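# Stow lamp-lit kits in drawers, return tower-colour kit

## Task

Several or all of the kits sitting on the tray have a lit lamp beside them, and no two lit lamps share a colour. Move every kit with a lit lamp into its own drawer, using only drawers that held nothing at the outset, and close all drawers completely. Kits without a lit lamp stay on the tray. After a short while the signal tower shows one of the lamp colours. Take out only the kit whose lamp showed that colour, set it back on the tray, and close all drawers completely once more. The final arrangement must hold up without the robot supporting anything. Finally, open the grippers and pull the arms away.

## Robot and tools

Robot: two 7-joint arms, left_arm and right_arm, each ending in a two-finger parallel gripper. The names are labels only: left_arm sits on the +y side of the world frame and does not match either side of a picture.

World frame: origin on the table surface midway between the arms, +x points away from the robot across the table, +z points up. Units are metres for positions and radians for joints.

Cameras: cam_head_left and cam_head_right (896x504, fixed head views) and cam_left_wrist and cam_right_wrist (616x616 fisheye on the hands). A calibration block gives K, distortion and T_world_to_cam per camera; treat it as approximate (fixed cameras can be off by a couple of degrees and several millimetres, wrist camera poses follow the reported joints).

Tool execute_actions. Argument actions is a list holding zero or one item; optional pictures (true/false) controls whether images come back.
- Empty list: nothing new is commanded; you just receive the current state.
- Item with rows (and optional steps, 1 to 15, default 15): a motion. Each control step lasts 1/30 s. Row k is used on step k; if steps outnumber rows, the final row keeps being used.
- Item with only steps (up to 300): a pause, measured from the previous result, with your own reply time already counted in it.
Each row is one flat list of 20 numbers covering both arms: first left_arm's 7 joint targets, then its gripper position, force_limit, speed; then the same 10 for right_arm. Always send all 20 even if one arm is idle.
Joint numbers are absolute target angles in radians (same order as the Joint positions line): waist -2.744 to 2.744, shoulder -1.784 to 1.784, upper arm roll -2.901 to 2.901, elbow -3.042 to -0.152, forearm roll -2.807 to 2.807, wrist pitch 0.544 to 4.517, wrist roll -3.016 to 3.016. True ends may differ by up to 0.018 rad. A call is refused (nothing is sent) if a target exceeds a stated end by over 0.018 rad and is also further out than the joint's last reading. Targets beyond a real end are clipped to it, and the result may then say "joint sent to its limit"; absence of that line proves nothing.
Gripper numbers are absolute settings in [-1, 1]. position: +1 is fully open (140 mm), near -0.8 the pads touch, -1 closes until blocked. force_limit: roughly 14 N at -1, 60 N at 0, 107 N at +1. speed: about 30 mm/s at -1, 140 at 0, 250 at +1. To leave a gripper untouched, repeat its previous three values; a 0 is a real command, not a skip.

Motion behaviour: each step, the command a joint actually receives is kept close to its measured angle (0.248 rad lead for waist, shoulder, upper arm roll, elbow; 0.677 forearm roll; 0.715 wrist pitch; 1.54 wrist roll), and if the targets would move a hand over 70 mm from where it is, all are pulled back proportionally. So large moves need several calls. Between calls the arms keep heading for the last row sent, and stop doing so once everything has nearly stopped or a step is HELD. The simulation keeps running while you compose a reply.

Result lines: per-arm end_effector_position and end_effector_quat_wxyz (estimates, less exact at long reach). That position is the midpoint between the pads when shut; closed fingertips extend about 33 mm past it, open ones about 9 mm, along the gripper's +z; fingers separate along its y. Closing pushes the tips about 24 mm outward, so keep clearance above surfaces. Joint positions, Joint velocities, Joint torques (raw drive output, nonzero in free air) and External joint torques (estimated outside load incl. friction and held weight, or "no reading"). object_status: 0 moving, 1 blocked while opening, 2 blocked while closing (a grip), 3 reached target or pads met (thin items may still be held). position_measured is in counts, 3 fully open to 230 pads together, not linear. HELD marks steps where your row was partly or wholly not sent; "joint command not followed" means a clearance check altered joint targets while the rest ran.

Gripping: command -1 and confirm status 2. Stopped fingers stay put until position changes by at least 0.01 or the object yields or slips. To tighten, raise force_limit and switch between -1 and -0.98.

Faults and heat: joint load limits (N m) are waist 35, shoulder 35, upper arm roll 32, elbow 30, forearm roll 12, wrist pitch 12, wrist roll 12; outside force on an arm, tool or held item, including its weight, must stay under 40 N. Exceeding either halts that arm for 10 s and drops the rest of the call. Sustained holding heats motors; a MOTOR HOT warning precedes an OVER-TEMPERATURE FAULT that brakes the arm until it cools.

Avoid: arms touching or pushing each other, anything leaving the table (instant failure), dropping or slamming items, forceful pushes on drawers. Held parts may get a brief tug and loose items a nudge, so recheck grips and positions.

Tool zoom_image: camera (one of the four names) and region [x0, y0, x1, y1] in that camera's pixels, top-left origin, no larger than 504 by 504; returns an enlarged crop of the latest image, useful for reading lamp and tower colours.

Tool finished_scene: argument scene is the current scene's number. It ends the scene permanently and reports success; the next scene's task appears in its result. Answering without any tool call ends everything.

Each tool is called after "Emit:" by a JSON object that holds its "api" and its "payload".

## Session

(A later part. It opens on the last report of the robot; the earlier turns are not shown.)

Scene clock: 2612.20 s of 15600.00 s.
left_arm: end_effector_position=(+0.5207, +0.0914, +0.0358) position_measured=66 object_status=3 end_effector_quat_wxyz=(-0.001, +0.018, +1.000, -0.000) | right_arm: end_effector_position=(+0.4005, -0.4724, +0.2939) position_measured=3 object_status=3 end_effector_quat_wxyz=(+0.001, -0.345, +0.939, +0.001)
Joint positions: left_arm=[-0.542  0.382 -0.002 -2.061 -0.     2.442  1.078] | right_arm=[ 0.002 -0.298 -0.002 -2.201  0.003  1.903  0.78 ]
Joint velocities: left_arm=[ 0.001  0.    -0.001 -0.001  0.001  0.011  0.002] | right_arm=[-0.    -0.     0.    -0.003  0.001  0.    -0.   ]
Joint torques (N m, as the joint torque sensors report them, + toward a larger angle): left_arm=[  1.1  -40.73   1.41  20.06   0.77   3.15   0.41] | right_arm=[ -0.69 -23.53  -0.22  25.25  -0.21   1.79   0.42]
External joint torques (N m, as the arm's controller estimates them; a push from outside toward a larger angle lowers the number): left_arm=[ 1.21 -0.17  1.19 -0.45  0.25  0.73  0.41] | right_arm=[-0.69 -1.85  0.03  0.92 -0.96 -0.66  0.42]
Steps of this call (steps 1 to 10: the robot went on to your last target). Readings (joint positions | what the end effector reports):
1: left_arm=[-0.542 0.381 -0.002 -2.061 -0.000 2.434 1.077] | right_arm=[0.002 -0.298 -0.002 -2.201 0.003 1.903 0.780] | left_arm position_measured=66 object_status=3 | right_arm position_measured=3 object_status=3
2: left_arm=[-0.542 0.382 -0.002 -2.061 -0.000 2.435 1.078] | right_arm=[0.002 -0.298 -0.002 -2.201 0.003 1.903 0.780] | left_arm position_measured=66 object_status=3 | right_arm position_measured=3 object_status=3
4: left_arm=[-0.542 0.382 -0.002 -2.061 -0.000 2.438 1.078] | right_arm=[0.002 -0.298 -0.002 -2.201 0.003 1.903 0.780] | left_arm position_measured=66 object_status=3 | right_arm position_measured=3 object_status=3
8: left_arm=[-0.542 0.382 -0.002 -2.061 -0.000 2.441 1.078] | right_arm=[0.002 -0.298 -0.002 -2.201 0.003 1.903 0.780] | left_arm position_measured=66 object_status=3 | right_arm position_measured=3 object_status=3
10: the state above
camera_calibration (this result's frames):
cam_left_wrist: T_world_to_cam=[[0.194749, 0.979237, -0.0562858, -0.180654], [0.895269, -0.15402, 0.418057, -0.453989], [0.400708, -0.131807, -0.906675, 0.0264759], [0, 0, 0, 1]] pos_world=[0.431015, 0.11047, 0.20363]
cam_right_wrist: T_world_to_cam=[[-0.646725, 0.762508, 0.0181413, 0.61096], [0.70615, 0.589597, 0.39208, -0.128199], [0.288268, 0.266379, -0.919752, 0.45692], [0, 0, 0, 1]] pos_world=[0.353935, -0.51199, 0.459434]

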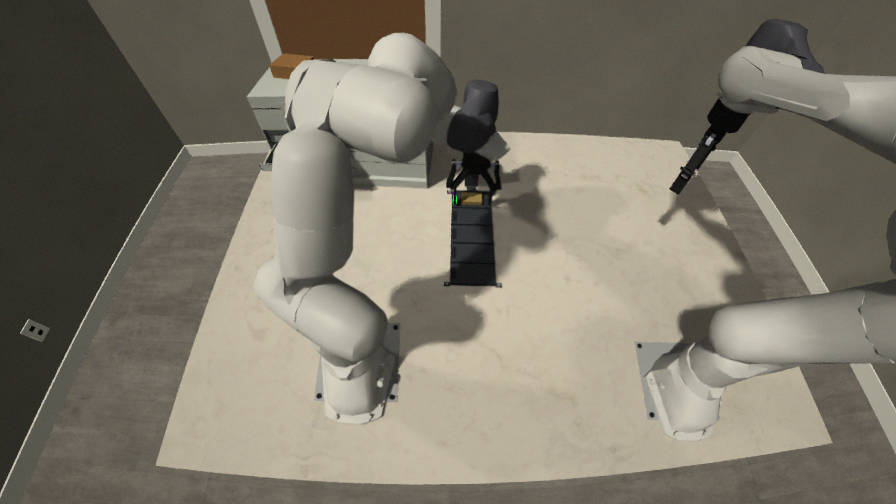

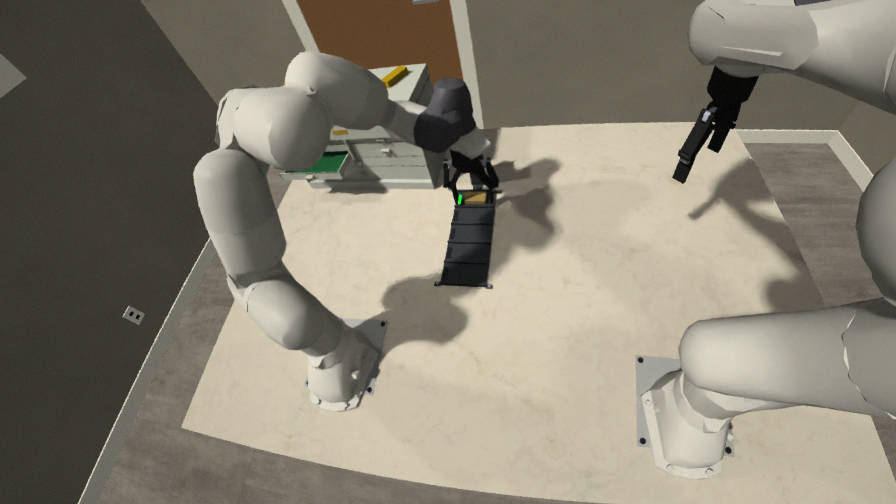

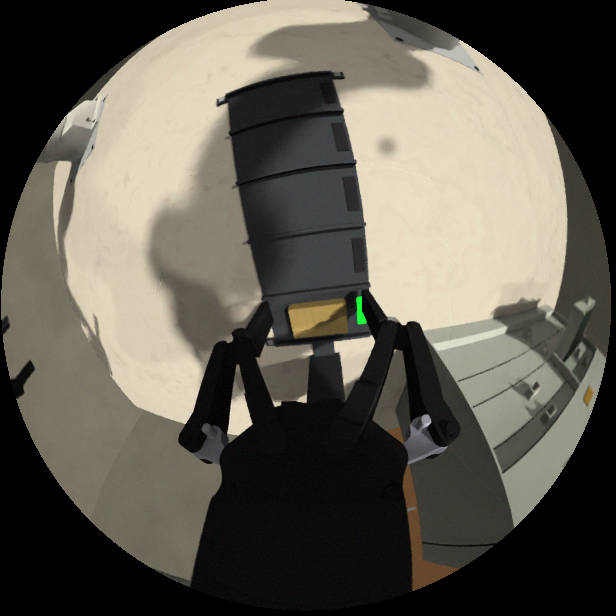

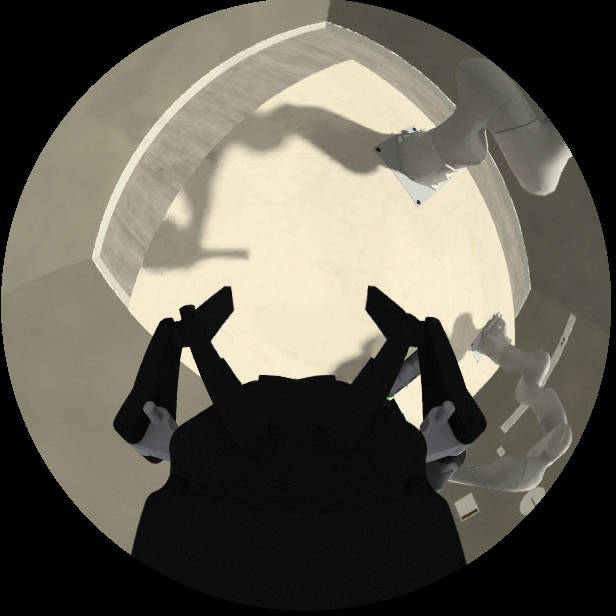

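Emit:
{"api": "execute_actions", "payload": {"actions": [{"rows":[[-0.5395,0.384,0,-2.061,0,2.45,1.085,-0.15,0,-0.3,0.0,-0.3,0,-2.2,0,1.9,0.785,1,0,0]],"steps":15}], "pictures": false}}

Emit:
{"api": "execute_actions", "payload": {"actions": [{"steps":8}], "pictures": false}}

Emit:
{"api": "execute_actions", "payload": {"actions": [{"rows":[[-0.5395,0.375,0,-2.061,0,2.42,1.085,-0.15,0,-0.3,0.0,-0.3,0,-2.2,0,1.9,0.785,1,0,0],[-0.5395,0.362,0,-2.06,0,2.395,1.085,-0.15,0,-0.3,0.0,-0.3,0,-2.2,0,1.9,0.785,1,0,0],[-0.5395,0.345,0,-2.06,0,2.37,1.085,-0.15,0,-0.3,0.0,-0.3,0,-2.2,0,1.9,0.785,1,0,0],[-0.5395,0.325,0,-2.06,0,2.34,1.085,-0.15,0,-0.3,0.0,-0.3,0,-2.2,0,1.9,0.785,1,0,0],[-0.5395,0.30,0,-2.065,0,2.31,1.085,-0.15,0,-0.3,0.0,-0.3,0,-2.2,0,1.9,0.785,1,0,0],[-0.5395,0.26,0,-2.08,0,2.28,1.085,-0.15,0,-0.3,0.0,-0.3,0,-2.2,0,1.9,0.785,1,0,0],[-0.5395,0.215,0,-2.095,0,2.25,1.085,-0.15,0,-0.3,0.0,-0.3,0,-2.2,0,1.9,0.785,1,0,0],[-0.5395,0.17,0,-2.11,0,2.22,1.085,-0.15,0,-0.3,0.0,-0.3,0,-2.2,0,1.9,0.785,1,0,0],[-0.5395,0.125,0,-2.128,0,2.19,1.2,-0.15,0,-0.3,0.0,-0.3,0,-2.2,0,1.9,0.785,1,0,0],[-0.5395,0.08,0,-2.145,0,2.16,1.3,-0.15,0,-0.3,0.0,-0.3,0,-2.2,0,1.9,0.785,1,0,0],[-0.5395,0.035,0,-2.162,0,2.13,1.4,-0.15,0,-0.3,0.0,-0.3,0,-2.2,0,1.9,0.785,1,0,0],[-0.5395,-0.01,0,-2.18,0,2.10,1.5,-0.15,0,-0.3,0.0,-0.3,0,-2.2,0,1.9,0.785,1,0,0],[-0.5395,-0.055,0,-2.197,0,2.07,1.6,-0.15,0,-0.3,0.0,-0.3,0,-2.2,0,1.9,0.785,1,0,0],[-0.5395,-0.10,0,-2.214,0,2.045,1.7,-0.15,0,-0.3,0.0,-0.3,0,-2.2,0,1.9,0.785,1,0,0],[-0.5395,-0.145,0,-2.23,0,2.02,1.8,-0.15,0,-0.3,0.0,-0.3,0,-2.2,0,1.9,0.785,1,0,0]],"steps":15}], "pictures": false}}

Emit:
{"api": "execute_actions", "payload": {"actions": [{"rows":[[-0.52,-0.19,0,-2.247,0,2.0,2.007,-0.15,0,-0.3,0.0,-0.3,0,-2.2,0,1.9,0.785,1,0,0],[-0.49,-0.235,0,-2.263,0,1.98,2.007,-0.15,0,-0.3,0.0,-0.3,0,-2.2,0,1.9,0.785,1,0,0],[-0.45,-0.28,0,-2.28,0,1.96,2.007,-0.15,0,-0.3,0.0,-0.3,0,-2.2,0,1.9,0.785,1,0,0],[-0.41,-0.325,0,-2.296,0,1.945,2.007,-0.15,0,-0.3,0.0,-0.3,0,-2.2,0,1.9,0.785,1,0,0],[-0.37,-0.36,0,-2.308,0,1.935,2.007,-0.15,0,-0.3,0.0,-0.3,0,-2.2,0,1.9,0.785,1,0,0],[0.3705,-0.387,0,-2.317,0,1.93,2.007,-0.15,0,-0.3,0.0,-0.3,0,-2.2,0,1.9,0.785,1,0,0]],"steps":15}], "pictures": false}}

Emit:
{"api": "execute_actions", "payload": {"actions": [{"steps":14}], "pictures": false}}

Emit:
{"api": "execute_actions", "payload": {"actions": [{"rows":[[0.3705,-0.345,0,-2.277,0,1.935,2.007,-0.15,0,-0.3,0.0,-0.3,0,-2.2,0,1.9,0.785,1,0,0],[0.3705,-0.303,0,-2.238,0,1.94,2.007,-0.15,0,-0.3,0.0,-0.3,0,-2.2,0,1.9,0.785,1,0,0],[0.3705,-0.261,0,-2.198,0,1.943,2.007,-0.15,0,-0.3,0.0,-0.3,0,-2.2,0,1.9,0.785,1,0,0],[0.3705,-0.219,0,-2.158,0,1.946,2.007,-0.15,0,-0.3,0.0,-0.3,0,-2.2,0,1.9,0.785,1,0,0],[0.3705,-0.177,0,-2.119,0,1.949,2.007,-0.15,0,-0.3,0.0,-0.3,0,-2.2,0,1.9,0.785,1,0,0],[0.3705,-0.135,0,-2.079,0,1.952,2.007,-0.15,0,-0.3,0.0,-0.3,0,-2.2,0,1.9,0.785,1,0,0],[0.3705,-0.093,0,-2.04,0,1.955,2.007,-0.15,0,-0.3,0.0,-0.3,0,-2.2,0,1.9,0.785,1,0,0],[0.3705,-0.051,0,-2.0,0,1.958,2.007,-0.15,0,-0.3,0.0,-0.3,0,-2.2,0,1.9,0.785,1,0,0],[0.3705,-0.009,0,-1.96,0,1.96,2.007,-0.15,0,-0.3,0.0,-0.3,0,-2.2,0,1.9,0.785,1,0,0],[0.3705,0.033,0,-1.92,0,1.962,2.007,-0.15,0,-0.3,0.0,-0.3,0,-2.2,0,1.9,0.785,1,0,0],[0.3705,0.075,0,-1.88,0,1.962,2.007,-0.15,0,-0.3,0.0,-0.3,0,-2.2,0,1.9,0.785,1,0,0],[0.3705,0.116,0,-1.839,0,1.962,2.007,-0.15,0,-0.3,0.0,-0.3,0,-2.2,0,1.9,0.785,1,0,0]],"steps":15}], "pictures": false}}

Emit:
{"api": "execute_actions", "payload": {"actions": [{"steps":10}], "pictures": false}}

Emit:
{"api": "execute_actions", "payload": {"actions": [{"rows":[[0.3705,0.12,0,-1.849,0,1.99,2.007,-0.15,0,-0.3,0.0,-0.3,0,-2.2,0,1.9,0.785,1,0,0],[0.3705,0.124,0,-1.858,0,2.01,2.007,-0.15,0,-0.3,0.0,-0.3,0,-2.2,0,1.9,0.785,1,0,0],[0.3705,0.128,0,-1.867,0,2.027,2.007,-0.15,0,-0.3,0.0,-0.3,0,-2.2,0,1.9,0.785,1,0,0],[0.3705,0.132,0,-1.876,0,2.042,2.007,-0.15,0,-0.3,0.0,-0.3,0,-2.2,0,1.9,0.785,1,0,0],[0.3705,0.136,0,-1.885,0,2.055,2.007,-0.15,0,-0.3,0.0,-0.3,0,-2.2,0,1.9,0.785,1,0,0],[0.3705,0.14,0,-1.894,0,2.066,2.007,-0.15,0,-0.3,0.0,-0.3,0,-2.2,0,1.9,0.785,1,0,0],[0.3705,0.1445,0,-1.903,0,2.072,2.007,-0.15,0,-0.3,0.0,-0.3,0,-2.2,0,1.9,0.785,1,0,0],[0.3705,0.149,0,-1.913,0,2.072,2.007,-0.15,0,-0.3,0.0,-0.3,0,-2.2,0,1.9,0.785,1,0,0]],"steps":15}], "pictures": false}}

Emit:
{"api": "execute_actions", "payload": {"actions": [{"steps":8}]}}

Emit:
{"api": "zoom_image", "payload": {"camera": "cam_left_wrist", "region": [220, 240, 420, 370]}}

Scene clock: 2675.33 s of 15600.00 s.
left_arm: end_effector_position=(+0.5222, +0.0906, +0.0368) position_measured=137 object_status=0 end_effector_quat_wxyz=(+0.001, +0.018, +1.000, -0.001) | right_arm: end_effector_position=(+0.4005, -0.4724, +0.2939) position_measured=3 object_status=3 end_effector_quat_wxyz=(+0.001, -0.345, +0.939, +0.001)
Joint positions: left_arm=[-0.542  0.381 -0.002 -2.061 -0.     2.446  1.078] | right_arm=[ 0.002 -0.298 -0.002 -2.201  0.003  1.903  0.78 ]
Joint velocities: left_arm=[ 0.001 -0.     0.001  0.002  0.001 -0.     0.001] | right_arm=[-0.     0.001 -0.    -0.001 -0.001 -0.    -0.   ]
Joint torques (N m, as the joint torque sensors report them, + toward a larger angle): left_arm=[  1.09 -38.65   1.14  20.56   0.72   3.24   0.41] | right_arm=[ -1.02 -23.68  -0.93  25.21  -0.24   1.77   0.31]
External joint torques (N m, as the arm's controller estimates them; a push from outside toward a larger angle lowers the number): left_arm=[ 1.03  2.09  0.77 -0.11  0.2   0.77  0.41] | right_arm=[-1.   -2.18 -0.66  0.95 -0.99 -0.67  0.31]
Steps of this call (steps 1 to 30: the robot went on to your last target; steps 31 to 90: nothing new was sent; then 59.63 s passed at rest; steps 91 to 105: all 15 steps of this action). Readings (joint positions | what the end effector reports):
91: left_arm=[-0.542 0.382 -0.002 -2.061 -0.000 2.444 1.078] | right_arm=[0.002 -0.298 -0.002 -2.201 0.003 1.903 0.780] | left_arm position_measured=66 object_status=0 | right_arm position_measured=3 object_status=3
92: left_arm=[-0.542 0.382 -0.002 -2.061 -0.000 2.444 1.078] | right_arm=[0.002 -0.298 -0.002 -2.201 0.003 1.903 0.780] | left_arm position_measured=71 object_status=0 | right_arm position_measured=3 object_status=3
94: left_arm=[-0.542 0.382 -0.002 -2.061 -0.000 2.445 1.078] | right_arm=[0.002 -0.298 -0.002 -2.201 0.003 1.903 0.780] | left_arm position_measured=83 object_status=0 | right_arm position_measured=3 object_status=3
98: left_arm=[-0.542 0.382 -0.002 -2.061 -0.000 2.445 1.078] | right_arm=[0.002 -0.298 -0.002 -2.201 0.003 1.903 0.780] | left_arm position_measured=106 object_status=0 | right_arm position_measured=3 object_status=3
105: the state above

Scene clock: 2675.60 s of 15600.00 s.
left_arm: end_effector_position=(+0.5222, +0.0906, +0.0368) position_measured=137 object_status=2 end_effector_quat_wxyz=(+0.001, +0.018, +1.000, -0.001) | right_arm: end_effector_position=(+0.4005, -0.4724, +0.2939) position_measured=3 object_status=3 end_effector_quat_wxyz=(+0.001, -0.345, +0.939, +0.001)
Joint positions: left_arm=[-0.542  0.381 -0.002 -2.061 -0.     2.446  1.078] | right_arm=[ 0.002 -0.298 -0.002 -2.201  0.003  1.903  0.78 ]
Joint velocities: left_arm=[-0.     0.    -0.001 -0.001  0.     0.001  0.002] | right_arm=[-0.001 -0.002 -0.     0.001  0.    -0.    -0.   ]
Joint torques (N m, as the joint torque sensors report them, + toward a larger angle): left_arm=[  0.83 -38.57   1.84  20.16   0.69   3.23   0.42] | right_arm=[ -1.09 -23.91  -0.64  24.85  -0.22   1.75   0.41]
External joint torques (N m, as the arm's controller estimates them; a push from outside toward a larger angle lowers the number): left_arm=[ 0.9   1.93  1.59 -0.34  0.18  0.8   0.42] | right_arm=[-1.08 -2.12 -0.38  0.43 -0.98 -0.71  0.41]
Steps of this call (steps 1 to 8: the robot went on to your last target). Readings (joint positions | what the end effector reports):
1: left_arm=[-0.542 0.381 -0.002 -2.061 -0.000 2.446 1.078] | right_arm=[0.002 -0.298 -0.002 -2.201 0.003 1.903 0.780] | left_arm position_measured=137 object_status=0 | right_arm position_measured=3 object_status=3
2: left_arm=[-0.542 0.381 -0.002 -2.061 -0.000 2.446 1.078] | right_arm=[0.002 -0.298 -0.002 -2.201 0.003 1.903 0.780] | left_arm position_measured=137 object_status=0 | right_arm position_measured=3 object_status=3
4: left_arm=[-0.542 0.381 -0.002 -2.061 -0.000 2.446 1.078] | right_arm=[0.002 -0.298 -0.002 -2.201 0.003 1.903 0.780] | left_arm position_measured=137 object_status=2 | right_arm position_measured=3 object_status=3
8: the state above

Scene clock: 2676.10 s of 15600.00 s.
left_arm: end_effector_position=(+0.4619, +0.1261, +0.1963) position_measured=137 object_status=2 end_effector_quat_wxyz=(+0.002, +0.139, +0.990, -0.001) | right_arm: end_effector_position=(+0.4005, -0.4724, +0.2939) position_measured=3 object_status=3 end_effector_quat_wxyz=(+0.001, -0.345, +0.939, +0.001)
Joint positions: left_arm=[-0.542 -0.05  -0.002 -2.192 -0.     2.147  1.32 ] | right_arm=[ 0.002 -0.298 -0.002 -2.201  0.003  1.903  0.78 ]
Joint velocities: left_arm=[-0.    -1.323 -0.001 -0.441 -0.    -0.77   1.568] | right_arm=[ 0.001  0.001 -0.     0.001 -0.     0.    -0.001]
Joint torques (N m, as the joint torque sensors report them, + toward a larger angle): left_arm=[  0.97 -21.41   1.6   21.68   0.92   2.55   0.7 ] | right_arm=[ -0.79 -23.34  -0.68  25.09  -0.26   1.78   0.38]
External joint torques (N m, as the arm's controller estimates them; a push from outside toward a larger angle lowers the number): left_arm=[ 0.94 -2.15  1.59 -1.31  0.29 -0.54  0.73] | right_arm=[-0.79 -1.66 -0.43  0.71 -1.02 -0.68  0.38]
Steps of this call (steps 1 to 15: all 15 steps of this action). Readings (joint positions | what the end effector reports):
1: left_arm=[-0.542 0.380 -0.002 -2.061 -0.000 2.443 1.078] | right_arm=[0.002 -0.298 -0.002 -2.201 0.003 1.903 0.780] | left_arm position_measured=137 object_status=2 | right_arm position_measured=3 object_status=3
2: left_arm=[-0.542 0.378 -0.002 -2.061 -0.000 2.435 1.078] | right_arm=[0.002 -0.298 -0.002 -2.201 0.003 1.903 0.780] | left_arm position_measured=137 object_status=2 | right_arm position_measured=3 object_status=3
4: left_arm=[-0.542 0.362 -0.002 -2.064 -0.000 2.409 1.078] | right_arm=[0.002 -0.298 -0.002 -2.201 0.003 1.903 0.780] | left_arm position_measured=137 object_status=2 | right_arm position_measured=3 object_status=3
8: left_arm=[-0.542 0.262 -0.002 -2.092 -0.000 2.327 1.078] | right_arm=[0.002 -0.298 -0.002 -2.201 0.003 1.903 0.780] | left_arm position_measured=137 object_status=2 | right_arm position_measured=3 object_status=3
15: the state above

Scene clock: 2676.60 s of 15600.00 s.
left_arm: end_effector_position=(+0.4597, +0.3927, +0.2826) position_measured=137 object_status=2 end_effector_quat_wxyz=(+0.018, +0.102, +0.995, +0.002) | right_arm: end_effector_position=(+0.4005, -0.4724, +0.2939) position_measured=3 object_status=3 end_effector_quat_wxyz=(+0.001, -0.345, +0.939, +0.001)
Joint positions: left_arm=[-0.007 -0.372 -0.002 -2.307 -0.001  1.971  1.779] | right_arm=[ 0.002 -0.298 -0.002 -2.201  0.003  1.903  0.78 ]
Joint velocities: left_arm=[ 1.356 -0.064  0.081 -0.056  0.    -0.119  0.423] | right_arm=[-0.001 -0.    -0.    -0.001  0.002  0.     0.001]
Joint torques (N m, as the joint torque sensors report them, + toward a larger angle): left_arm=[ -4.61 -20.15  -3.34  23.25   1.16   1.99   0.49] | right_arm=[ -1.28 -23.71  -0.53  24.95  -0.24   1.77   0.38]
External joint torques (N m, as the arm's controller estimates them; a push from outside toward a larger angle lowers the number): left_arm=[ 0.77 -0.82  0.76 -0.84  0.43 -0.38  0.5 ] | right_arm=[-1.26 -1.96 -0.25  0.53 -1.   -0.69  0.38]
Steps of this call (steps 1 to 15: all 15 steps of this action). Readings (joint positions | what the end effector reports):
1: left_arm=[-0.539 -0.095 -0.003 -2.209 -0.000 2.122 1.389] | right_arm=[0.002 -0.298 -0.002 -2.201 0.003 1.903 0.780] | left_arm position_measured=137 object_status=2 | right_arm position_measured=3 object_status=3
2: left_arm=[-0.529 -0.140 -0.005 -2.225 -0.000 2.097 1.452] | right_arm=[0.002 -0.298 -0.002 -2.201 0.003 1.903 0.780] | left_arm position_measured=137 object_status=2 | right_arm position_measured=3 object_status=3
4: left_arm=[-0.486 -0.225 -0.008 -2.256 -0.000 2.055 1.552] | right_arm=[0.002 -0.298 -0.002 -2.201 0.003 1.903 0.780] | left_arm position_measured=137 object_status=2 | right_arm position_measured=3 object_status=3
8: left_arm=[-0.334 -0.329 -0.008 -2.284 -0.000 2.011 1.658] | right_arm=[0.002 -0.298 -0.002 -2.201 0.003 1.903 0.780] | left_arm position_measured=137 object_status=2 | right_arm position_measured=3 object_status=3
15: the state above

Scene clock: 2677.07 s of 15600.00 s.
left_arm: end_effector_position=(+0.4136, +0.5547, +0.2799) position_measured=137 object_status=2 end_effector_quat_wxyz=(+0.002, -0.007, +1.000, -0.000) | right_arm: end_effector_position=(+0.4005, -0.4724, +0.2939) position_measured=3 object_status=3 end_effector_quat_wxyz=(+0.001, -0.345, +0.939, +0.001)
Joint positions: left_arm=[ 0.367 -0.384  0.005 -2.317 -0.     1.937  1.943] | right_arm=[ 0.002 -0.298 -0.002 -2.201  0.003  1.903  0.78 ]
Joint velocities: left_arm=[-0.    -0.002 -0.034 -0.     0.    -0.022  0.191] | right_arm=[ 0.     0.    -0.     0.002 -0.    -0.001  0.   ]
Joint torques (N m, as the joint torque sensors report them, + toward a larger angle): left_arm=[  0.71 -19.98  -0.51  23.7    1.09   2.15   0.44] | right_arm=[ -0.76 -23.51  -0.32  25.22  -0.22   1.79   0.42]
External joint torques (N m, as the arm's controller estimates them; a push from outside toward a larger angle lowers the number): left_arm=[ 0.68 -1.47 -0.18 -0.58  0.32 -0.28  0.44] | right_arm=[-0.8  -1.83 -0.12  0.82 -0.97 -0.67  0.42]
Steps of this call (steps 1 to 14: the robot went on to your last target). Readings (joint positions | what the end effector reports):
1: left_arm=[0.042 -0.374 -0.002 -2.308 -0.001 1.968 1.793] | right_arm=[0.002 -0.298 -0.002 -2.201 0.003 1.903 0.780] | left_arm position_measured=137 object_status=2 | right_arm position_measured=3 object_status=3
2: left_arm=[0.091 -0.375 -0.002 -2.310 -0.001 1.964 1.806] | right_arm=[0.002 -0.298 -0.002 -2.201 0.003 1.903 0.780] | left_arm position_measured=137 object_status=2 | right_arm position_measured=3 object_status=3
4: left_arm=[0.189 -0.377 -0.001 -2.312 -0.001 1.958 1.831] | right_arm=[0.002 -0.298 -0.002 -2.201 0.003 1.903 0.780] | left_arm position_measured=137 object_status=2 | right_arm position_measured=3 object_status=3
8: left_arm=[0.340 -0.382 0.009 -2.316 -0.000 1.945 1.889] | right_arm=[0.002 -0.298 -0.002 -2.201 0.003 1.903 0.780] | left_arm position_measured=137 object_status=2 | right_arm position_measured=3 object_status=3
14: the state above

Scene clock: 2677.57 s of 15600.00 s.
left_arm: end_effector_position=(+0.5515, +0.6095, +0.2480) position_measured=137 object_status=2 end_effector_quat_wxyz=(-0.005, +0.017, +1.000, -0.002) | right_arm: end_effector_position=(+0.4005, -0.4724, +0.2939) position_measured=3 object_status=3 end_effector_quat_wxyz=(+0.001, -0.345, +0.939, +0.001)
Joint positions: left_arm=[ 0.368  0.099  0.002 -1.867 -0.     1.956  1.989] | right_arm=[ 0.002 -0.298 -0.002 -2.201  0.003  1.903  0.78 ]
Joint velocities: left_arm=[ 0.001  0.374 -0.002  0.251  0.     0.003  0.037] | right_arm=[-0.     0.    -0.    -0.001 -0.     0.    -0.   ]
Joint torques (N m, as the joint torque sensors report them, + toward a larger angle): left_arm=[  1.55 -43.97  -1.97  28.79   1.02   3.5    0.37] | right_arm=[ -1.34 -23.81  -0.52  25.02  -0.26   1.75   0.37]
External joint torques (N m, as the arm's controller estimates them; a push from outside toward a larger angle lowers the number): left_arm=[ 1.33  0.53 -2.27  1.92  0.22  1.    0.37] | right_arm=[-1.28 -2.2  -0.2   0.71 -1.01 -0.7   0.37]
Steps of this call (steps 1 to 15: all 15 steps of this action). Readings (joint positions | what the end effector reports):
1: left_arm=[0.367 -0.376 0.004 -2.308 -0.000 1.935 1.949] | right_arm=[0.002 -0.298 -0.002 -2.201 0.003 1.903 0.780] | left_arm position_measured=137 object_status=2 | right_arm position_measured=3 object_status=3
2: left_arm=[0.367 -0.358 0.004 -2.287 -0.000 1.935 1.954] | right_arm=[0.002 -0.298 -0.002 -2.201 0.003 1.903 0.780] | left_arm position_measured=137 object_status=2 | right_arm position_measured=3 object_status=3
4: left_arm=[0.368 -0.298 0.003 -2.227 -0.000 1.936 1.963] | right_arm=[0.002 -0.298 -0.002 -2.201 0.003 1.903 0.780] | left_arm position_measured=137 object_status=2 | right_arm position_measured=3 object_status=3
8: left_arm=[0.368 -0.141 0.003 -2.080 -0.000 1.944 1.976] | right_arm=[0.002 -0.298 -0.002 -2.201 0.003 1.903 0.780] | left_arm position_measured=137 object_status=2 | right_arm position_measured=3 object_status=3
15: the state above

Scene clock: 2677.90 s of 15600.00 s.
left_arm: end_effector_position=(+0.5595, +0.6127, +0.2493) position_measured=137 object_status=2 end_effector_quat_wxyz=(-0.001, +0.021, +1.000, -0.000) | right_arm: end_effector_position=(+0.4005, -0.4724, +0.2939) position_measured=3 object_status=3 end_effector_quat_wxyz=(+0.001, -0.345, +0.939, +0.001)
Joint positions: left_arm=[ 0.368  0.117  0.002 -1.842 -0.     1.957  1.997] | right_arm=[ 0.002 -0.298 -0.002 -2.201  0.003  1.903  0.78 ]
Joint velocities: left_arm=[-0.001 -0.     0.     0.005 -0.001 -0.     0.012] | right_arm=[ 0.     0.     0.     0.002 -0.     0.001 -0.001]
Joint torques (N m, as the joint torque sensors report them, + toward a larger angle): left_arm=[  1.5  -37.    -1.06  25.48   1.1    3.32   0.62] | right_arm=[ -0.5  -23.44  -0.57  25.1   -0.24   1.8    0.39]
External joint torques (N m, as the arm's controller estimates them; a push from outside toward a larger angle lowers the number): left_arm=[ 1.51 -1.15 -1.17  1.33  0.32  0.92  0.62] | right_arm=[-0.54 -1.69 -0.36  0.66 -1.   -0.67  0.39]
Steps of this call (steps 1 to 10: the robot went on to your last target). Readings (joint positions | what the end effector reports):
1: left_arm=[0.368 0.109 0.002 -1.861 -0.000 1.956 1.990] | right_arm=[0.002 -0.298 -0.002 -2.201 0.003 1.903 0.780] | left_arm position_measured=137 object_status=2 | right_arm position_measured=3 object_status=3
2: left_arm=[0.368 0.114 0.002 -1.856 -0.000 1.956 1.991] | right_arm=[0.002 -0.298 -0.002 -2.201 0.003 1.903 0.780] | left_arm position_measured=137 object_status=2 | right_arm position_measured=3 object_status=3
4: left_arm=[0.368 0.117 0.002 -1.849 -0.000 1.956 1.993] | right_arm=[0.002 -0.298 -0.002 -2.201 0.003 1.903 0.780] | left_arm position_measured=137 object_status=2 | right_arm position_measured=3 object_status=3
8: left_arm=[0.368 0.117 0.002 -1.843 -0.000 1.957 1.996] | right_arm=[0.002 -0.298 -0.002 -2.201 0.003 1.903 0.780] | left_arm position_measured=137 object_status=2 | right_arm position_measured=3 object_status=3
10: the state above

Scene clock: 2678.40 s of 15600.00 s.
left_arm: end_effector_position=(+0.5582, +0.6122, +0.2035) position_measured=137 object_status=2 end_effector_quat_wxyz=(-0.005, +0.022, +1.000, -0.002) | right_arm: end_effector_position=(+0.4005, -0.4724, +0.2939) position_measured=3 object_status=3 end_effector_quat_wxyz=(+0.001, -0.345, +0.939, +0.001)
Joint positions: left_arm=[ 0.368  0.152  0.002 -1.914 -0.     2.056  2.   ] | right_arm=[ 0.002 -0.298 -0.002 -2.201  0.003  1.903  0.78 ]
Joint velocities: left_arm=[-0.001 -0.001 -0.    -0.001  0.001  0.065  0.003] | right_arm=[-0.    -0.001  0.001 -0.001  0.001 -0.     0.001]
Joint torques (N m, as the joint torque sensors report them, + toward a larger angle): left_arm=[  0.37 -38.54  -0.71  24.15   1.03   3.32   0.41] | right_arm=[ -1.06 -23.63  -0.63  25.01  -0.19   1.73   0.39]
External joint torques (N m, as the arm's controller estimates them; a push from outside toward a larger angle lowers the number): left_arm=[ 0.37 -1.85 -0.87  0.42  0.29  0.96  0.41] | right_arm=[-1.12 -2.02 -0.45  0.69 -0.95 -0.72  0.39]
Steps of this call (steps 1 to 15: all 15 steps of this action). Readings (joint positions | what the end effector reports):
1: left_arm=[0.368 0.117 0.002 -1.843 -0.000 1.961 1.997] | right_arm=[0.002 -0.298 -0.002 -2.201 0.003 1.903 0.780] | left_arm position_measured=137 object_status=2 | right_arm position_measured=3 object_status=3
2: left_arm=[0.368 0.118 0.002 -1.847 -0.000 1.969 1.997] | right_arm=[0.002 -0.298 -0.002 -2.201 0.003 1.903 0.780] | left_arm position_measured=137 object_status=2 | right_arm position_measured=3 object_status=3
4: left_arm=[0.368 0.121 0.002 -1.858 -0.000 1.990 1.998] | right_arm=[0.002 -0.298 -0.002 -2.201 0.003 1.903 0.780] | left_arm position_measured=137 object_status=2 | right_arm position_measured=3 object_status=3
8: left_arm=[0.368 0.137 0.002 -1.892 -0.000 2.030 1.999] | right_arm=[0.002 -0.298 -0.002 -2.201 0.003 1.903 0.780] | left_arm position_measured=137 object_status=2 | right_arm position_measured=3 object_status=3
15: the state above

Scene clock: 2678.67 s of 15600.00 s.
left_arm: end_effector_position=(+0.5606, +0.6132, +0.2042) position_measured=137 object_status=2 end_effector_quat_wxyz=(-0.001, +0.022, +1.000, -0.000) | right_arm: end_effector_position=(+0.4005, -0.4724, +0.2939) position_measured=3 object_status=3 end_effector_quat_wxyz=(+0.001, -0.345, +0.939, +0.001)
Joint positions: left_arm=[ 0.368  0.152  0.002 -1.914 -0.     2.065  2.   ] | right_arm=[ 0.002 -0.298 -0.002 -2.201  0.003  1.903  0.78 ]
Joint velocities: left_arm=[0.    0.    0.001 0.001 0.001 0.011 0.003] | right_arm=[ 0.    -0.     0.001  0.001 -0.001  0.     0.001]
Joint torques (N m, as the joint torque sensors report them, + toward a larger angle): left_arm=[  0.55 -38.24  -0.7   24.26   1.06   3.41   0.46] | right_arm=[ -0.76 -23.75  -0.76  24.98  -0.19   1.78   0.43]
External joint torques (N m, as the arm's controller estimates them; a push from outside toward a larger angle lowers the number): left_arm=[ 0.49 -1.65 -0.91  0.53  0.31  1.01  0.46] | right_arm=[-0.76 -2.01 -0.51  0.59 -0.94 -0.67  0.43]
Steps of this call (steps 1 to 8: the robot went on to your last target). Readings (joint positions | what the end effector reports):
1: left_arm=[0.368 0.152 0.002 -1.914 -0.000 2.058 2.000] | right_arm=[0.002 -0.298 -0.002 -2.201 0.003 1.903 0.780] | left_arm position_measured=137 object_status=2 | right_arm position_measured=3 object_status=3
2: left_arm=[0.368 0.152 0.002 -1.914 -0.000 2.060 2.000] | right_arm=[0.002 -0.298 -0.002 -2.201 0.003 1.903 0.780] | left_arm position_measured=137 object_status=2 | right_arm position_measured=3 object_status=3
4: left_arm=[0.368 0.152 0.002 -1.914 -0.000 2.062 2.000] | right_arm=[0.002 -0.298 -0.002 -2.201 0.003 1.903 0.780] | left_arm position_measured=137 object_status=2 | right_arm position_measured=3 object_status=3
8: the state above
camera_calibration (this result's frames):
cam_left_wrist: T_world_to_cam=[[0.202933, 0.977555, -0.0566142, -0.693442], [0.893992, -0.161377, 0.418014, -0.47449], [0.399496, -0.135441, -0.906675, 0.234852], [0, 0, 0, 1]] pos_world=[0.47109, 0.633114, 0.37202]
cam_right_wrist: T_world_to_cam=[[-0.646725, 0.762508, 0.0181413, 0.61096], [0.70615, 0.589597, 0.39208, -0.128199], [0.288268, 0.266379, -0.919752, 0.45692], [0, 0, 0, 1]] pos_world=[0.353935, -0.51199, 0.459434]

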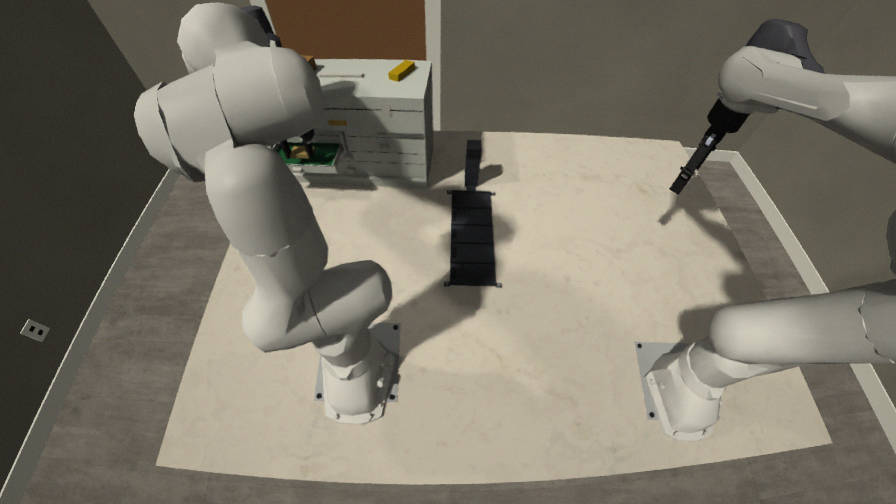

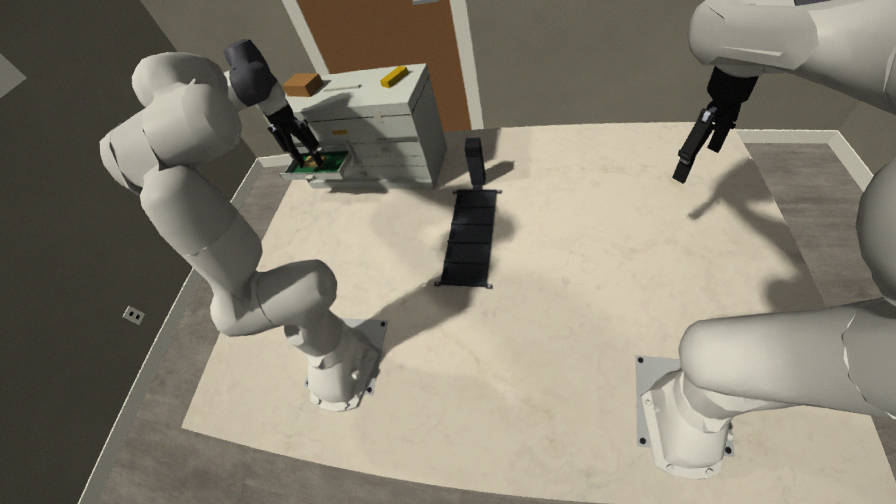

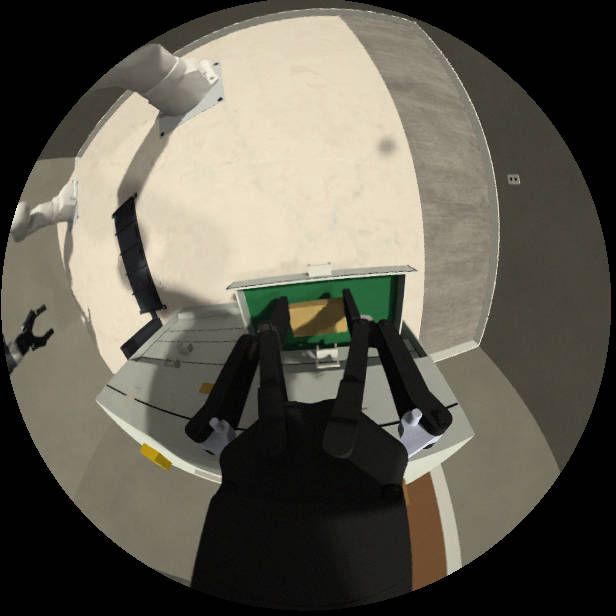

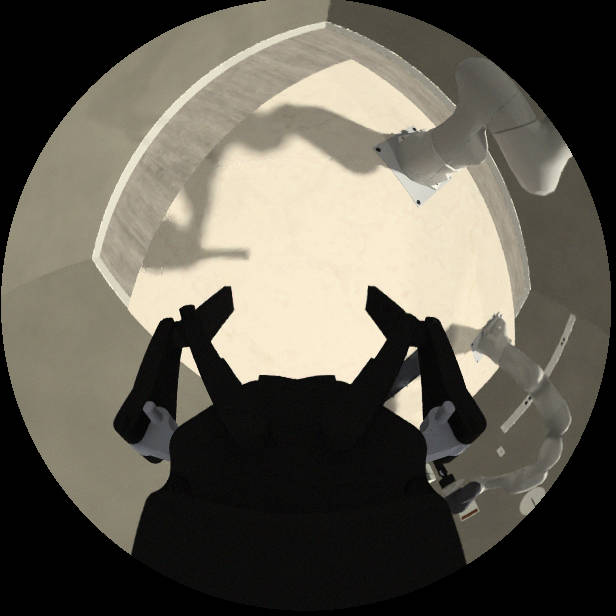

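Region (220, 240, 420, 370) of cam_left_wrist's 616x616 image, scaled by 2.520, with more detail than that image has; it fills the top 328 rows of this view, and the rest is white.

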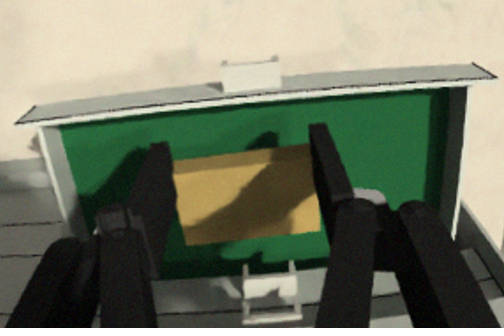

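Emit:
{"api": "execute_actions", "payload": {"actions": [{"rows":[[0.3705,0.153,0,-1.918,0,2.085,2.007,-0.15,0,-0.3,0.0,-0.3,0,-2.2,0,1.9,0.785,1,0,0],[0.3705,0.155,0,-1.922,0,2.095,2.007,-0.15,0,-0.3,0.0,-0.3,0,-2.2,0,1.9,0.785,1,0,0],[0.3705,0.157,0,-1.926,0,2.104,2.007,-0.15,0,-0.3,0.0,-0.3,0,-2.2,0,1.9,0.785,1,0,0],[0.3705,0.159,0,-1.93,0,2.112,2.007,-0.15,0,-0.3,0.0,-0.3,0,-2.2,0,1.9,0.785,1,0,0],[0.3705,0.1615,0,-1.9345,0,2.118,2.007,-0.15,0,-0.3,0.0,-0.3,0,-2.2,0,1.9,0.785,1,0,0],[0.3705,0.164,0,-1.939,0,2.123,2.007,-0.15,0,-0.3,0.0,-0.3,0,-2.2,0,1.9,0.785,1,0,0],[0.3705,0.166,0,-1.9435,0,2.127,2.007,-0.15,0,-0.3,0.0,-0.3,0,-2.2,0,1.9,0.785,1,0,0],[0.3705,0.1685,0,-1.948,0,2.13,2.007,-0.15,0,-0.3,0.0,-0.3,0,-2.2,0,1.9,0.785,1,0,0],[0.3705,0.1705,0,-1.9515,0,2.13,2.007,-0.15,0,-0.3,0.0,-0.3,0,-2.2,0,1.9,0.785,1,0,0]],"steps":15}], "pictures": false}}

Emit:
{"api": "execute_actions", "payload": {"actions": [{"rows":[[0.3705,0.1735,0,-1.9565,0,2.137,2.007,-0.15,0,-0.3,0.0,-0.3,0,-2.2,0,1.9,0.785,1,0,0]],"steps":12}], "pictures": false}}

Emit:
{"api": "execute_actions", "payload": {"actions": [{"rows":[[0.3705,0.176,0,-1.961,0,2.144,2.007,-0.15,0,-0.3,0.0,-0.3,0,-2.2,0,1.9,0.785,1,0,0]],"steps":12}], "pictures": false}}

Scene clock: 2699.67 s of 15600.00 s.
left_arm: end_effector_position=(+0.5586, +0.6124, +0.1799) position_measured=137 object_status=2 end_effector_quat_wxyz=(-0.002, +0.023, +1.000, -0.001) | right_arm: end_effector_position=(+0.4005, -0.4724, +0.2939) position_measured=3 object_status=3 end_effector_quat_wxyz=(+0.001, -0.345, +0.939, +0.001)
Joint positions: left_arm=[ 0.368  0.172  0.002 -1.952 -0.     2.119  2.   ] | right_arm=[ 0.002 -0.298 -0.002 -2.201  0.003  1.903  0.78 ]
Joint velocities: left_arm=[ 0.001 -0.001  0.001 -0.    -0.001  0.037  0.   ] | right_arm=[ 0.001  0.002 -0.    -0.001  0.002 -0.     0.   ]
Joint torques (N m, as the joint torque sensors report them, + toward a larger angle): left_arm=[  1.29 -38.07  -0.98  23.32   1.05   3.24   0.48] | right_arm=[ -1.39 -23.87  -0.54  25.12  -0.28   1.81   0.38]
External joint torques (N m, as the arm's controller estimates them; a push from outside toward a larger angle lowers the number): left_arm=[ 1.26 -0.45 -1.19 -0.47  0.32  0.87  0.48] | right_arm=[-1.43 -2.3  -0.33  0.81 -1.04 -0.64  0.38]
Steps of this call (steps 1 to 30: the robot went on to your last target; steps 31 to 90: nothing new was sent; then 17.50 s passed at rest; steps 91 to 105: all 15 steps of this action). Readings (joint positions | what the end effector reports):
91: left_arm=[0.368 0.152 0.002 -1.915 -0.000 2.069 2.000] | right_arm=[0.002 -0.298 -0.002 -2.201 0.003 1.903 0.780] | left_arm position_measured=137 object_status=2 | right_arm position_measured=3 object_status=3
92: left_arm=[0.368 0.152 0.002 -1.916 -0.000 2.073 2.000] | right_arm=[0.002 -0.298 -0.002 -2.201 0.003 1.903 0.780] | left_arm position_measured=137 object_status=2 | right_arm position_measured=3 object_status=3
94: left_arm=[0.368 0.154 0.002 -1.922 -0.000 2.083 2.000] | right_arm=[0.002 -0.298 -0.002 -2.201 0.003 1.903 0.780] | left_arm position_measured=137 object_status=2 | right_arm position_measured=3 object_status=3
98: left_arm=[0.368 0.162 0.002 -1.938 -0.000 2.104 2.000] | right_arm=[0.002 -0.298 -0.002 -2.201 0.003 1.903 0.780] | left_arm position_measured=137 object_status=2 | right_arm position_measured=3 object_status=3
105: the state above

Scene clock: 2700.07 s of 15600.00 s.
left_arm: end_effector_position=(+0.5602, +0.6131, +0.1783) position_measured=137 object_status=2 end_effector_quat_wxyz=(+0.001, +0.023, +1.000, +0.000) | right_arm: end_effector_position=(+0.4005, -0.4724, +0.2939) position_measured=3 object_status=3 end_effector_quat_wxyz=(+0.001, -0.345, +0.939, +0.001)
Joint positions: left_arm=[ 0.368  0.173  0.002 -1.956 -0.     2.13   2.   ] | right_arm=[ 0.002 -0.298 -0.002 -2.201  0.003  1.903  0.78 ]
Joint velocities: left_arm=[-0.001  0.    -0.     0.     0.002  0.008 -0.   ] | right_arm=[-0.    -0.001 -0.001  0.001 -0.001  0.001 -0.001]
Joint torques (N m, as the joint torque sensors report them, + toward a larger angle): left_arm=[  0.84 -36.31  -1.49  23.03   0.95   3.3    0.42] | right_arm=[ -1.14 -23.75  -0.44  24.97  -0.22   1.8    0.38]
External joint torques (N m, as the arm's controller estimates them; a push from outside toward a larger angle lowers the number): left_arm=[ 0.87  0.77 -1.64 -0.46  0.23  0.88  0.42] | right_arm=[-1.11 -1.95 -0.15  0.51 -0.97 -0.67  0.38]
Steps of this call (steps 1 to 12: all 12 steps of this action). Readings (joint positions | what the end effector reports):
1: left_arm=[0.368 0.172 0.002 -1.953 -0.000 2.121 2.000] | right_arm=[0.002 -0.298 -0.002 -2.201 0.003 1.903 0.780] | left_arm position_measured=137 object_status=2 | right_arm position_measured=3 object_status=3
2: left_arm=[0.368 0.172 0.002 -1.954 -0.000 2.123 2.000] | right_arm=[0.002 -0.298 -0.002 -2.201 0.003 1.903 0.780] | left_arm position_measured=137 object_status=2 | right_arm position_measured=3 object_status=3
4: left_arm=[0.368 0.172 0.002 -1.955 -0.000 2.126 2.000] | right_arm=[0.002 -0.298 -0.002 -2.201 0.003 1.903 0.780] | left_arm position_measured=137 object_status=2 | right_arm position_measured=3 object_status=3
8: left_arm=[0.368 0.173 0.002 -1.956 -0.000 2.129 2.000] | right_arm=[0.002 -0.298 -0.002 -2.201 0.003 1.903 0.780] | left_arm position_measured=137 object_status=2 | right_arm position_measured=3 object_status=3
12: the state above

Scene clock: 2700.47 s of 15600.00 s.
left_arm: end_effector_position=(+0.5611, +0.6135, +0.1774) position_measured=137 object_status=2 end_effector_quat_wxyz=(+0.002, +0.023, +1.000, +0.001) | right_arm: end_effector_position=(+0.4005, -0.4724, +0.2939) position_measured=3 object_status=3 end_effector_quat_wxyz=(+0.001, -0.345, +0.939, +0.001)
Joint positions: left_arm=[ 0.368  0.173  0.002 -1.959 -0.     2.138  2.001] | right_arm=[ 0.002 -0.298 -0.002 -2.201  0.003  1.903  0.78 ]
Joint velocities: left_arm=[-0.001 -0.002  0.001  0.001 -0.     0.003 -0.   ] | right_arm=[ 0.    -0.    -0.    -0.    -0.001 -0.    -0.   ]
Joint torques (N m, as the joint torque sensors report them, + toward a larger angle): left_arm=[  1.19 -35.84  -0.89  21.77   0.89   3.29   0.4 ] | right_arm=[ -0.77 -23.8   -0.26  25.46  -0.25   1.81   0.41]
External joint torques (N m, as the arm's controller estimates them; a push from outside toward a larger angle lowers the number): left_arm=[ 1.24  1.32 -1.03 -1.74  0.17  0.87  0.4 ] | right_arm=[-0.83 -2.01 -0.07  1.04 -1.01 -0.65  0.41]
Steps of this call (steps 1 to 12: all 12 steps of this action). Readings (joint positions | what the end effector reports):
1: left_arm=[0.368 0.173 0.002 -1.957 -0.000 2.132 2.000] | right_arm=[0.002 -0.298 -0.002 -2.201 0.003 1.903 0.780] | left_arm position_measured=137 object_status=2 | right_arm position_measured=3 object_status=3
2: left_arm=[0.368 0.173 0.002 -1.958 -0.000 2.133 2.000] | right_arm=[0.002 -0.298 -0.002 -2.201 0.003 1.903 0.780] | left_arm position_measured=137 object_status=2 | right_arm position_measured=3 object_status=3
4: left_arm=[0.368 0.173 0.002 -1.959 -0.000 2.135 2.000] | right_arm=[0.002 -0.298 -0.002 -2.201 0.003 1.903 0.780] | left_arm position_measured=137 object_status=2 | right_arm position_measured=3 object_status=3
8: left_arm=[0.368 0.173 0.002 -1.959 -0.000 2.137 2.001] | right_arm=[0.002 -0.298 -0.002 -2.201 0.003 1.903 0.780] | left_arm position_measured=137 object_status=2 | right_arm position_measured=3 object_status=3
12: the state above


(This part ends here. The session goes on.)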